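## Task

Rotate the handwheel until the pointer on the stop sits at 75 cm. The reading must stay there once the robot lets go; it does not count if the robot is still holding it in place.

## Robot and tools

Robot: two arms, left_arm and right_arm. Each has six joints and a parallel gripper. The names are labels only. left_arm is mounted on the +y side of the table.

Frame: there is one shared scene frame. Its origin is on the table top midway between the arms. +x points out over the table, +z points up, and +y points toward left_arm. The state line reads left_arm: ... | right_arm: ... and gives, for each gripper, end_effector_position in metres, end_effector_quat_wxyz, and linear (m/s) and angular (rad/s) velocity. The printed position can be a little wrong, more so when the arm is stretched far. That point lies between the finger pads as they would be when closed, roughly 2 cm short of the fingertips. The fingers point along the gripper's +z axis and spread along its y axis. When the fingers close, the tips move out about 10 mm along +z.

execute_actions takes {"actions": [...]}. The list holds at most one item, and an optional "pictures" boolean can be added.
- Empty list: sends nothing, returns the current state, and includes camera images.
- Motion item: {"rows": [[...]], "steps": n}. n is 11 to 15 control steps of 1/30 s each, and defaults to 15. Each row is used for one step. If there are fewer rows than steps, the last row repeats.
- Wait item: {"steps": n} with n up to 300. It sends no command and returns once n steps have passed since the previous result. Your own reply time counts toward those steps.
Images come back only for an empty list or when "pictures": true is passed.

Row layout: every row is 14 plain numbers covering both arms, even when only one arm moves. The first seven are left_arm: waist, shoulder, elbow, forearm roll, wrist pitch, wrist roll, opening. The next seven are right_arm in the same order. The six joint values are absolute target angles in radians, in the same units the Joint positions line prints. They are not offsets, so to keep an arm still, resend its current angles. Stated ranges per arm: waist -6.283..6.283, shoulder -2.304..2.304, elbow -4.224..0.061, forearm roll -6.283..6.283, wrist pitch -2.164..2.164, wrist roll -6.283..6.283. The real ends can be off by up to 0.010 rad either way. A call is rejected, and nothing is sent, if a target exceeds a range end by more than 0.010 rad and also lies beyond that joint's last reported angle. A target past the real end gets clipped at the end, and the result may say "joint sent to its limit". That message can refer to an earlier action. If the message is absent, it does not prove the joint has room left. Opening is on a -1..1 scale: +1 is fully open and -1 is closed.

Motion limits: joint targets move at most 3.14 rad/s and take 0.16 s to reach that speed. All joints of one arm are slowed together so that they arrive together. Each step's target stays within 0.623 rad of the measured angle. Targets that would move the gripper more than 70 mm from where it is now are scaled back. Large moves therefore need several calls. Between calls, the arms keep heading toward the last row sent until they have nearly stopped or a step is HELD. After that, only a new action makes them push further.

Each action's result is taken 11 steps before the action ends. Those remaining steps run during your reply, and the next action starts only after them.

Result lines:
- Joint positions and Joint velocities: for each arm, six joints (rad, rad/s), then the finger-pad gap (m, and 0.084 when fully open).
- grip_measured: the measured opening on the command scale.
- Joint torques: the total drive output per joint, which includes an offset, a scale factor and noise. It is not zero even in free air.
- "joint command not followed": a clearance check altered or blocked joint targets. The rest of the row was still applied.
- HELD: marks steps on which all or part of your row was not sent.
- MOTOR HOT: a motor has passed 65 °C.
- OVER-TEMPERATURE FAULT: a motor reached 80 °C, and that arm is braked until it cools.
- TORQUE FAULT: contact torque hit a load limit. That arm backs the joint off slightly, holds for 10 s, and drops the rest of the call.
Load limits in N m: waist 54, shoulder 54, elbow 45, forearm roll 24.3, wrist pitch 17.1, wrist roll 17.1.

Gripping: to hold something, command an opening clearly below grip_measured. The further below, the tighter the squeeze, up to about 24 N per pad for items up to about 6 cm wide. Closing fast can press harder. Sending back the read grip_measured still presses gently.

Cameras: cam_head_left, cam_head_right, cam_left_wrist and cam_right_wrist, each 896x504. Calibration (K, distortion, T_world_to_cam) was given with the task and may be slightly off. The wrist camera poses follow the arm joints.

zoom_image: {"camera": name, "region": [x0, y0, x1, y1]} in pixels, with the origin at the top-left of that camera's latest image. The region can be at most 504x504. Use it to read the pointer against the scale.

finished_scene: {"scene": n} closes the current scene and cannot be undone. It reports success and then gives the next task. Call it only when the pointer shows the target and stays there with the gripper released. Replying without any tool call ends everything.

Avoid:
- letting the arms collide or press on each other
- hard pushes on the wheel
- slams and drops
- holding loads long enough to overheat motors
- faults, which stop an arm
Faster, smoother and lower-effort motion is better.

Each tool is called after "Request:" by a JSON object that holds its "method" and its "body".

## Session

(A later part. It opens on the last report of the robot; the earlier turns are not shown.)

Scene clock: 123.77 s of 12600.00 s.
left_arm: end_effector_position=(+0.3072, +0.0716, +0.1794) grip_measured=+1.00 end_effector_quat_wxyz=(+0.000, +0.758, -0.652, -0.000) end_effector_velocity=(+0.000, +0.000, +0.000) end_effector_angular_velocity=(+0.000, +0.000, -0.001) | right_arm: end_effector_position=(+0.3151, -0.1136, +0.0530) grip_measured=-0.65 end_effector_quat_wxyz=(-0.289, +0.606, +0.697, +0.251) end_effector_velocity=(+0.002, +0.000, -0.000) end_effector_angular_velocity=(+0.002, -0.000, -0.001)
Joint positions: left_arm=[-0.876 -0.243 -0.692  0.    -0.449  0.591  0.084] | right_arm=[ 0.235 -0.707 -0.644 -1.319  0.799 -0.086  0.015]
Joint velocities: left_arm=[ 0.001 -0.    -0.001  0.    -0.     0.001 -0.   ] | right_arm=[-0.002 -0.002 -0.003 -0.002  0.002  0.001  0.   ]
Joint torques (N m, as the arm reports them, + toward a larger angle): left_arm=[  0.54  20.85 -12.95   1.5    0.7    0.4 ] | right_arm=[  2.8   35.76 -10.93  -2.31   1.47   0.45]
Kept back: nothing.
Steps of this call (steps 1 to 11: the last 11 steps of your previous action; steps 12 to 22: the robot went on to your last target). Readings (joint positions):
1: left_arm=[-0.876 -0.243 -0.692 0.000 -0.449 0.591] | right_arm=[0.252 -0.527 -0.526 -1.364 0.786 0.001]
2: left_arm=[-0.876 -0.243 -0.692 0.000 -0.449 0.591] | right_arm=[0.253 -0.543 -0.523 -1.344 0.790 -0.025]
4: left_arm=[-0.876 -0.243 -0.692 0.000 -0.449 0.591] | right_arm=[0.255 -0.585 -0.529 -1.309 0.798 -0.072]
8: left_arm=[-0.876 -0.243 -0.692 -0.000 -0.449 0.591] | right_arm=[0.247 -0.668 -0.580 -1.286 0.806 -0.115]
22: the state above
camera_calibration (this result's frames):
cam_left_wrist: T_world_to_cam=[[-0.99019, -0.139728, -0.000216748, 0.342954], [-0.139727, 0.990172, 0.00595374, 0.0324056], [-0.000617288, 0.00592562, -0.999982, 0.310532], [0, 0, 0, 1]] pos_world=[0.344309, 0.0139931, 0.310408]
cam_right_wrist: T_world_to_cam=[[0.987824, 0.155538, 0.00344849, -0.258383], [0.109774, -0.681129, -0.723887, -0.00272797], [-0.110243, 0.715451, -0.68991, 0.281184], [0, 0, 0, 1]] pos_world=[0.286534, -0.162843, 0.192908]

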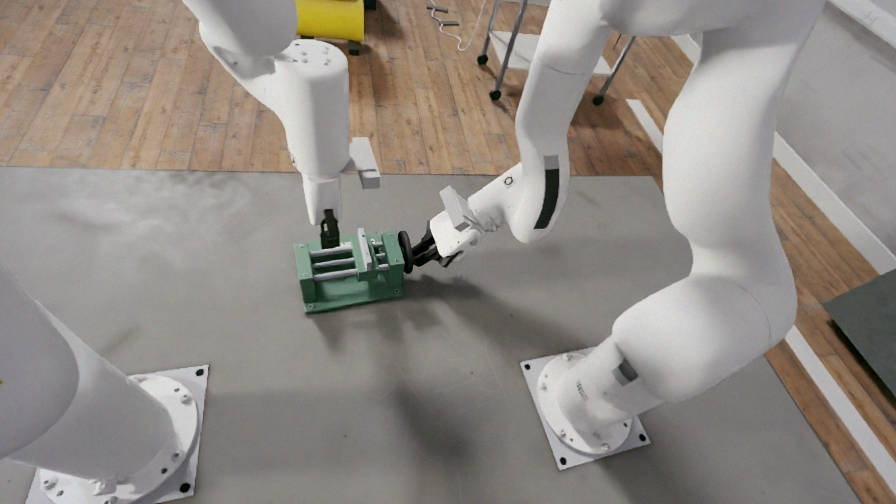

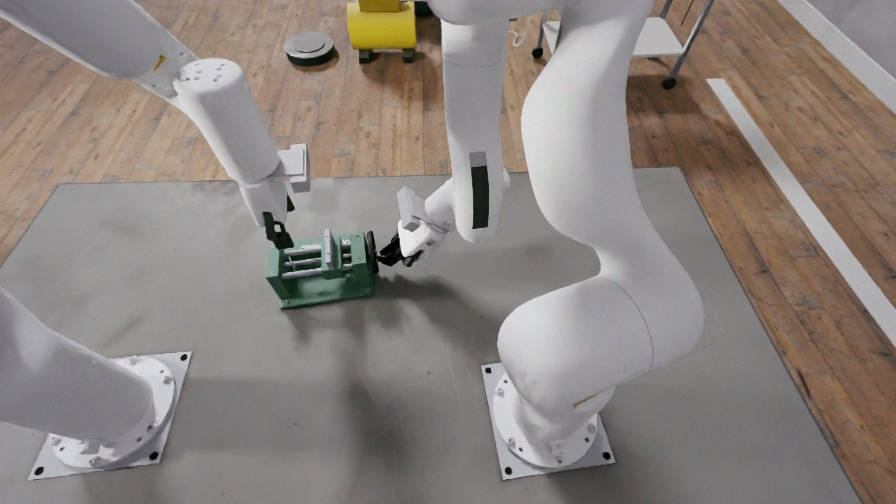

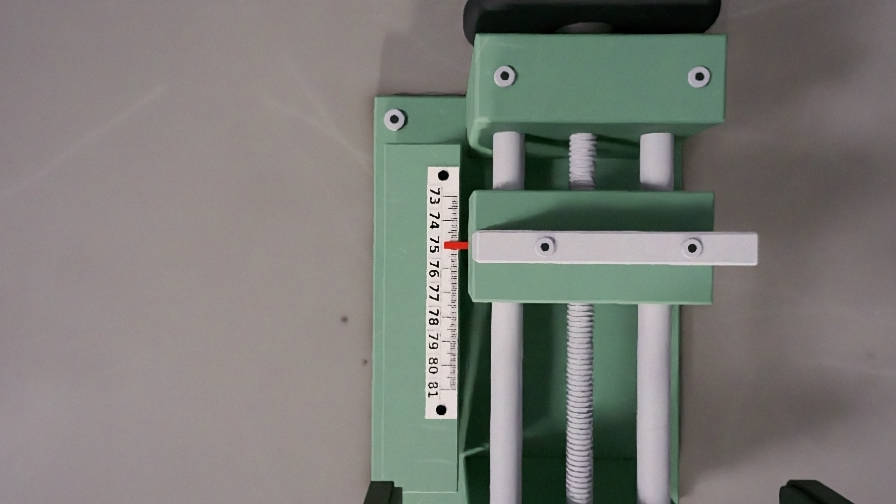

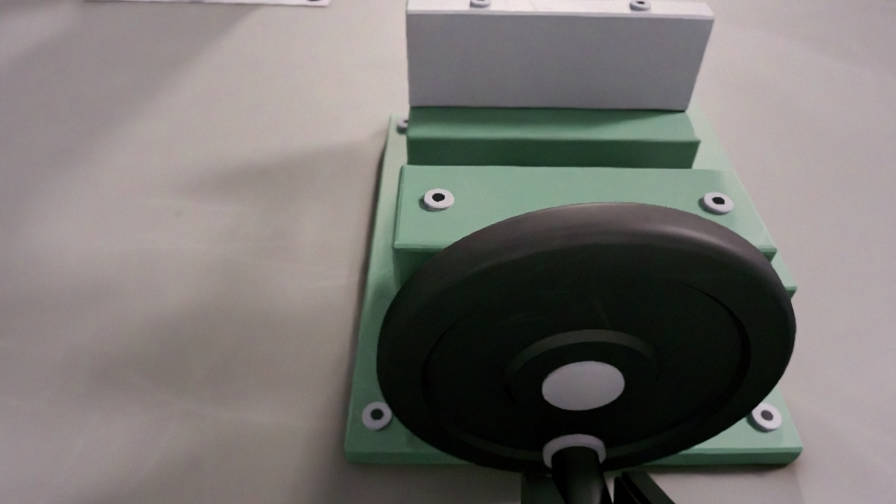

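Request:
{"method": "zoom_image", "body": {"camera": "cam_left_wrist", "region": [436, 228, 472, 262]}}

Region (436, 228, 472, 262) of cam_left_wrist's 896x504 image, scaled by 14.000, with more detail than that image has.

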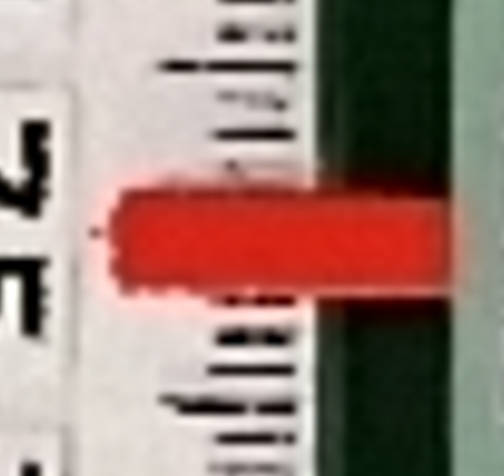

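Request:
{"method": "execute_actions", "body": {"actions": [{"rows":[[-0.876,-0.243,-0.692,0,-0.449,0.591,1,0.2336,-0.7084,-0.6488,-1.3232,0.7983,-0.0817,-0.7],[-0.876,-0.243,-0.692,0,-0.449,0.591,1,0.2322,-0.7098,-0.6557,-1.3298,0.7968,-0.0743,-0.7],[-0.876,-0.243,-0.692,0,-0.449,0.591,1,0.2305,-0.7103,-0.6636,-1.3384,0.795,-0.0644,-0.7],[-0.876,-0.243,-0.692,0,-0.449,0.591,1,0.229,-0.7091,-0.6705,-1.3477,0.793,-0.0533,-0.7],[-0.876,-0.243,-0.692,0,-0.449,0.591,1,0.2275,-0.7066,-0.6766,-1.3574,0.7911,-0.0416,-0.7],[-0.876,-0.243,-0.692,0,-0.449,0.591,1,0.2265,-0.7034,-0.6808,-1.3656,0.7895,-0.0314,-0.7],[-0.876,-0.243,-0.692,0,-0.449,0.591,1,0.2259,-0.7011,-0.683,-1.3705,0.7886,-0.0252,-0.7],[-0.876,-0.243,-0.692,0,-0.449,0.591,1,0.2259,-0.7011,-0.683,-1.3705,0.7886,-0.0252,-0.7],[-0.876,-0.243,-0.692,0,-0.449,0.591,1,0.2259,-0.7011,-0.683,-1.3705,0.7886,-0.0252,-0.7],[-0.876,-0.243,-0.692,0,-0.449,0.591,1,0.2259,-0.7011,-0.683,-1.3705,0.7886,-0.0252,-0.7],[-0.876,-0.243,-0.692,0,-0.449,0.591,1,0.2259,-0.7011,-0.683,-1.3705,0.7886,-0.0252,-0.7],[-0.876,-0.243,-0.692,0,-0.449,0.591,1,0.2259,-0.7011,-0.683,-1.3705,0.7886,-0.0252,-0.62],[-0.876,-0.243,-0.692,0,-0.449,0.591,1,0.2259,-0.7011,-0.683,-1.3705,0.7886,-0.0252,-0.54],[-0.876,-0.243,-0.692,0,-0.449,0.591,1,0.2259,-0.7011,-0.683,-1.3705,0.7886,-0.0252,-0.45],[-0.876,-0.243,-0.692,0,-0.449,0.591,1,0.2259,-0.7011,-0.683,-1.3705,0.7886,-0.0252,-0.36]],"steps":15}], "pictures": false}}

Request:
{"method": "execute_actions", "body": {"actions": [{"rows":[[-0.876,-0.243,-0.692,0,-0.449,0.591,1,0.2259,-0.7011,-0.683,-1.3705,0.7886,-0.0252,-0.28],[-0.876,-0.243,-0.692,0,-0.449,0.591,1,0.2259,-0.7011,-0.683,-1.3705,0.7886,-0.0252,-0.25],[-0.876,-0.243,-0.692,0,-0.449,0.591,1,0.2223,-0.6969,-0.6814,-1.3767,0.7883,-0.0215,-0.25],[-0.876,-0.243,-0.692,0,-0.449,0.591,1,0.2134,-0.6863,-0.6774,-1.3922,0.7877,-0.0122,-0.25],[-0.876,-0.243,-0.692,0,-0.449,0.591,1,0.1991,-0.6694,-0.6711,-1.417,0.7867,0.0027,-0.25],[-0.876,-0.243,-0.692,0,-0.449,0.591,1,0.1813,-0.6482,-0.6631,-1.4481,0.7854,0.0213,-0.25],[-0.876,-0.243,-0.692,0,-0.449,0.591,1,0.1635,-0.627,-0.6551,-1.4791,0.7841,0.0399,-0.25],[-0.876,-0.243,-0.692,0,-0.449,0.591,1,0.1492,-0.6101,-0.6488,-1.5039,0.783,0.0548,-0.25],[-0.876,-0.243,-0.692,0,-0.449,0.591,1,0.1403,-0.5995,-0.6448,-1.5194,0.7824,0.0641,-0.25],[-0.876,-0.243,-0.692,0,-0.449,0.591,1,0.1367,-0.5953,-0.6432,-1.5256,0.7821,0.0678,-0.25],[-0.876,-0.243,-0.692,0,-0.449,0.591,1,0.1367,-0.5953,-0.6432,-1.5256,0.7821,0.0678,-0.25]],"steps":11}], "pictures": false}}

Request:
{"method": "execute_actions", "body": {"actions": [{"steps":17}], "pictures": true}}

Request:
{"method": "zoom_image", "body": {"camera": "cam_left_wrist", "region": [436, 228, 472, 262]}}

Scene clock: 130.80 s of 12600.00 s.
left_arm: end_effector_position=(+0.3072, +0.0716, +0.1794) grip_measured=+1.00 end_effector_quat_wxyz=(+0.000, +0.758, -0.652, -0.000) end_effector_velocity=(+0.000, -0.000, -0.000) end_effector_angular_velocity=(+0.000, -0.000, +0.000) | right_arm: end_effector_position=(+0.3176, -0.1133, +0.0532) grip_measured=-0.65 end_effector_quat_wxyz=(-0.289, +0.606, +0.697, +0.251) end_effector_velocity=(+0.057, +0.008, +0.010) end_effector_angular_velocity=(+0.002, +0.002, -0.002)
Joint positions: left_arm=[-0.876 -0.243 -0.692 -0.    -0.449  0.591  0.084] | right_arm=[ 0.233 -0.709 -0.651 -1.326  0.798 -0.078  0.015]
Joint velocities: left_arm=[-0.    -0.    -0.001  0.    -0.    -0.     0.   ] | right_arm=[-0.03  -0.02  -0.137 -0.14  -0.028  0.161  0.   ]
Joint torques (N m, as the arm reports them, + toward a larger angle): left_arm=[  3.03  20.52 -12.     1.83   0.63   0.48] | right_arm=[  3.16  34.67 -13.04  -2.34   0.66   0.99]
Steps of this call (steps 1 to 15: the robot went on to your last target; steps 16 to 207: nothing new was sent; steps 208 to 211: the first 4 steps of this action). Readings (joint positions):
208: left_arm=[-0.876 -0.243 -0.692 0.000 -0.449 0.591] | right_arm=[0.234 -0.708 -0.645 -1.319 0.799 -0.086]
209: left_arm=[-0.876 -0.243 -0.692 -0.000 -0.449 0.591] | right_arm=[0.234 -0.708 -0.645 -1.320 0.799 -0.085]
211: the state above

Scene clock: 131.17 s of 12600.00 s.
left_arm: end_effector_position=(+0.3072, +0.0716, +0.1794) grip_measured=+1.00 end_effector_quat_wxyz=(+0.000, +0.758, -0.652, -0.000) end_effector_velocity=(-0.000, +0.000, +0.000) end_effector_angular_velocity=(+0.000, +0.000, -0.002) | right_arm: end_effector_position=(+0.3326, -0.1112, +0.0605) grip_measured=-0.47 end_effector_quat_wxyz=(-0.289, +0.606, +0.697, +0.251) end_effector_velocity=(+0.000, -0.000, +0.001) end_effector_angular_velocity=(-0.001, +0.004, +0.001)
Joint positions: left_arm=[-0.876 -0.243 -0.692  0.    -0.449  0.591  0.084] | right_arm=[ 0.226 -0.701 -0.683 -1.37   0.789 -0.026  0.023]
Joint velocities: left_arm=[-0.     0.     0.     0.    -0.     0.001  0.   ] | right_arm=[-0.001  0.002 -0.002 -0.011 -0.001  0.011  0.12 ]
Joint torques (N m, as the arm reports them, + toward a larger angle): left_arm=[  2.95  21.64 -13.19   1.92   0.67   0.56] | right_arm=[  5.49  31.74 -10.27  -2.68   0.94   0.37]
Kept back: the last 11 steps of this action.
Steps of this call (steps 1 to 11: the last 11 steps of your previous action). Readings (joint positions):
1: left_arm=[-0.876 -0.243 -0.692 -0.000 -0.449 0.591] | right_arm=[0.232 -0.709 -0.656 -1.331 0.797 -0.072]
2: left_arm=[-0.876 -0.243 -0.692 0.000 -0.449 0.591] | right_arm=[0.231 -0.709 -0.662 -1.338 0.795 -0.064]
4: left_arm=[-0.876 -0.243 -0.692 0.000 -0.449 0.591] | right_arm=[0.228 -0.706 -0.673 -1.354 0.792 -0.046]
8: left_arm=[-0.876 -0.243 -0.692 -0.000 -0.449 0.591] | right_arm=[0.226 -0.702 -0.682 -1.368 0.789 -0.029]
11: the state above

Scene clock: 131.73 s of 12600.00 s.
left_arm: end_effector_position=(+0.3072, +0.0716, +0.1794) grip_measured=+1.00 end_effector_quat_wxyz=(+0.000, +0.758, -0.652, -0.000) end_effector_velocity=(+0.000, -0.000, +0.000) end_effector_angular_velocity=(-0.001, -0.001, +0.001) | right_arm: end_effector_position=(+0.3374, -0.1453, +0.0950) grip_measured=-0.27 end_effector_quat_wxyz=(-0.289, +0.606, +0.697, +0.251) end_effector_velocity=(-0.003, -0.008, +0.005) end_effector_angular_velocity=(-0.004, +0.009, +0.002)
Joint positions: left_arm=[-0.876 -0.243 -0.692 -0.    -0.449  0.591  0.084] | right_arm=[ 0.138 -0.597 -0.644 -1.522  0.782  0.066  0.032]
Joint velocities: left_arm=[-0.     0.    -0.001  0.     0.    -0.001 -0.   ] | right_arm=[-0.016  0.018  0.01  -0.035 -0.002  0.024 -0.   ]
Joint torques (N m, as the arm reports them, + toward a larger angle): left_arm=[  0.69  20.78 -12.68   1.89   0.8    0.63] | right_arm=[  5.41  29.4  -11.44  -2.36   0.86   0.31]
Kept back: nothing.
Steps of this call (steps 1 to 11: the last 11 steps of your previous action; steps 12 to 17: the robot went on to your last target). Readings (joint positions):
1: left_arm=[-0.876 -0.243 -0.692 -0.000 -0.449 0.591] | right_arm=[0.226 -0.701 -0.683 -1.370 0.789 -0.026]
2: left_arm=[-0.876 -0.243 -0.692 0.000 -0.449 0.591] | right_arm=[0.226 -0.701 -0.683 -1.370 0.789 -0.026]
4: left_arm=[-0.876 -0.243 -0.692 -0.000 -0.449 0.591] | right_arm=[0.225 -0.700 -0.682 -1.371 0.789 -0.025]
8: left_arm=[-0.876 -0.243 -0.692 -0.000 -0.449 0.591] | right_arm=[0.201 -0.672 -0.671 -1.414 0.787 0.001]
17: the state above
camera_calibration (this result's frames):
cam_left_wrist: T_world_to_cam=[[-0.99019, -0.139728, -0.000216639, 0.342954], [-0.139727, 0.990172, 0.00595381, 0.0324056], [-0.000617406, 0.00592567, -0.999982, 0.310532], [0, 0, 0, 1]] pos_world=[0.344309, 0.0139931, 0.310408]
cam_right_wrist: T_world_to_cam=[[0.987807, 0.155652, 0.00301638, -0.275547], [0.109524, -0.681035, -0.724014, 0.00371348], [-0.11064, 0.715517, -0.689779, 0.335443], [0, 0, 0, 1]] pos_world=[0.308894, -0.194597, 0.234901]

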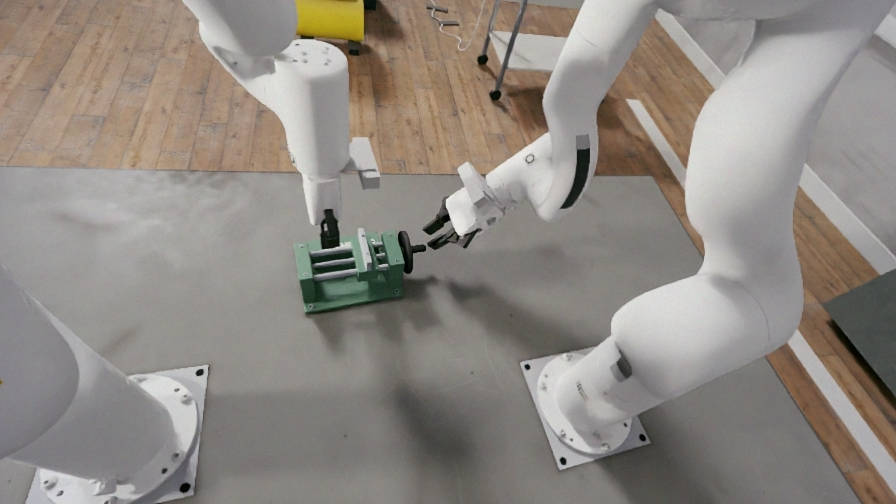

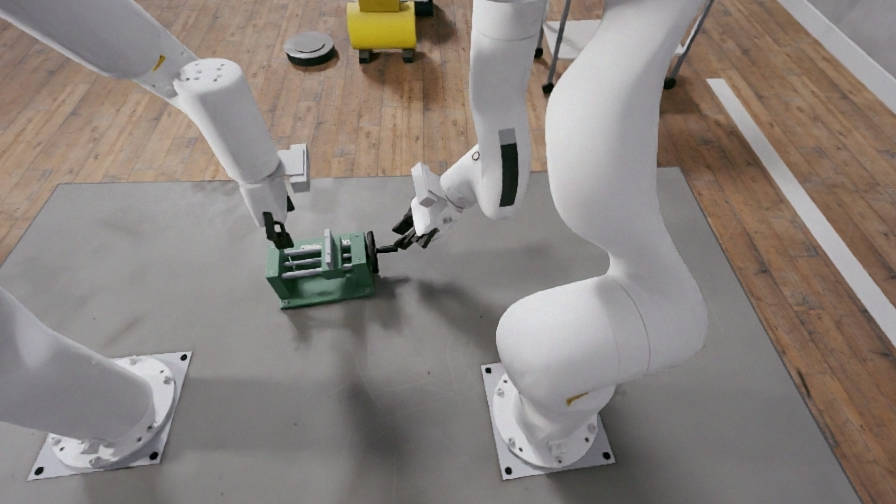

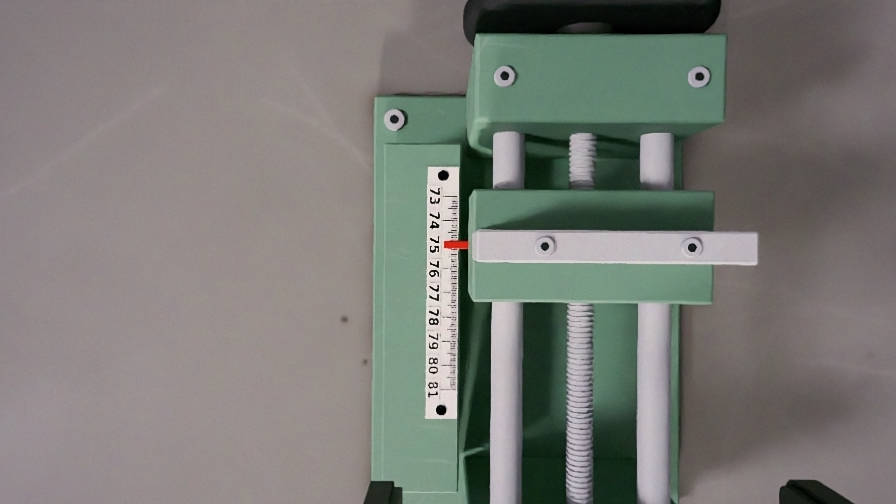

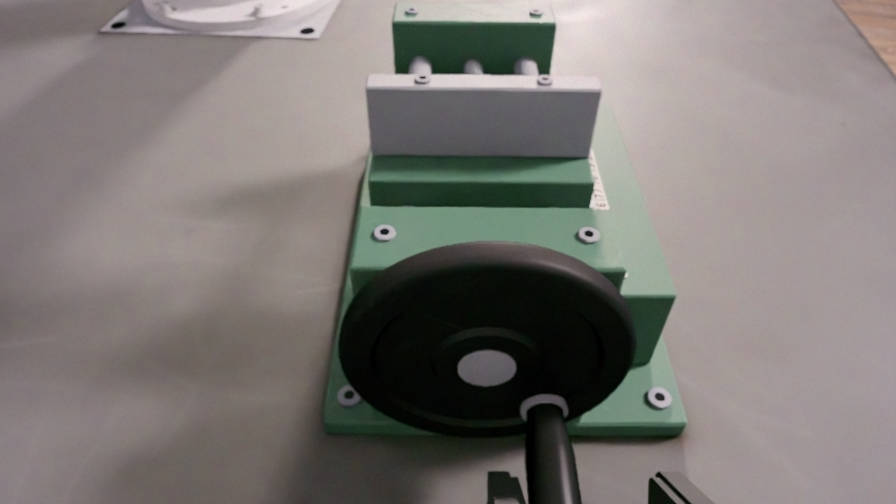

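Region (436, 228, 472, 262) of cam_left_wrist's 896x504 image, scaled by 14.000, with more detail than that image has.

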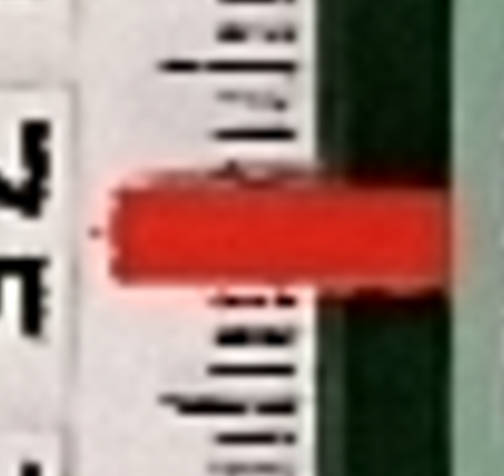

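Request:
{"method": "finished_scene", "body": {"scene": 1}}

The scene is finished: the task was done.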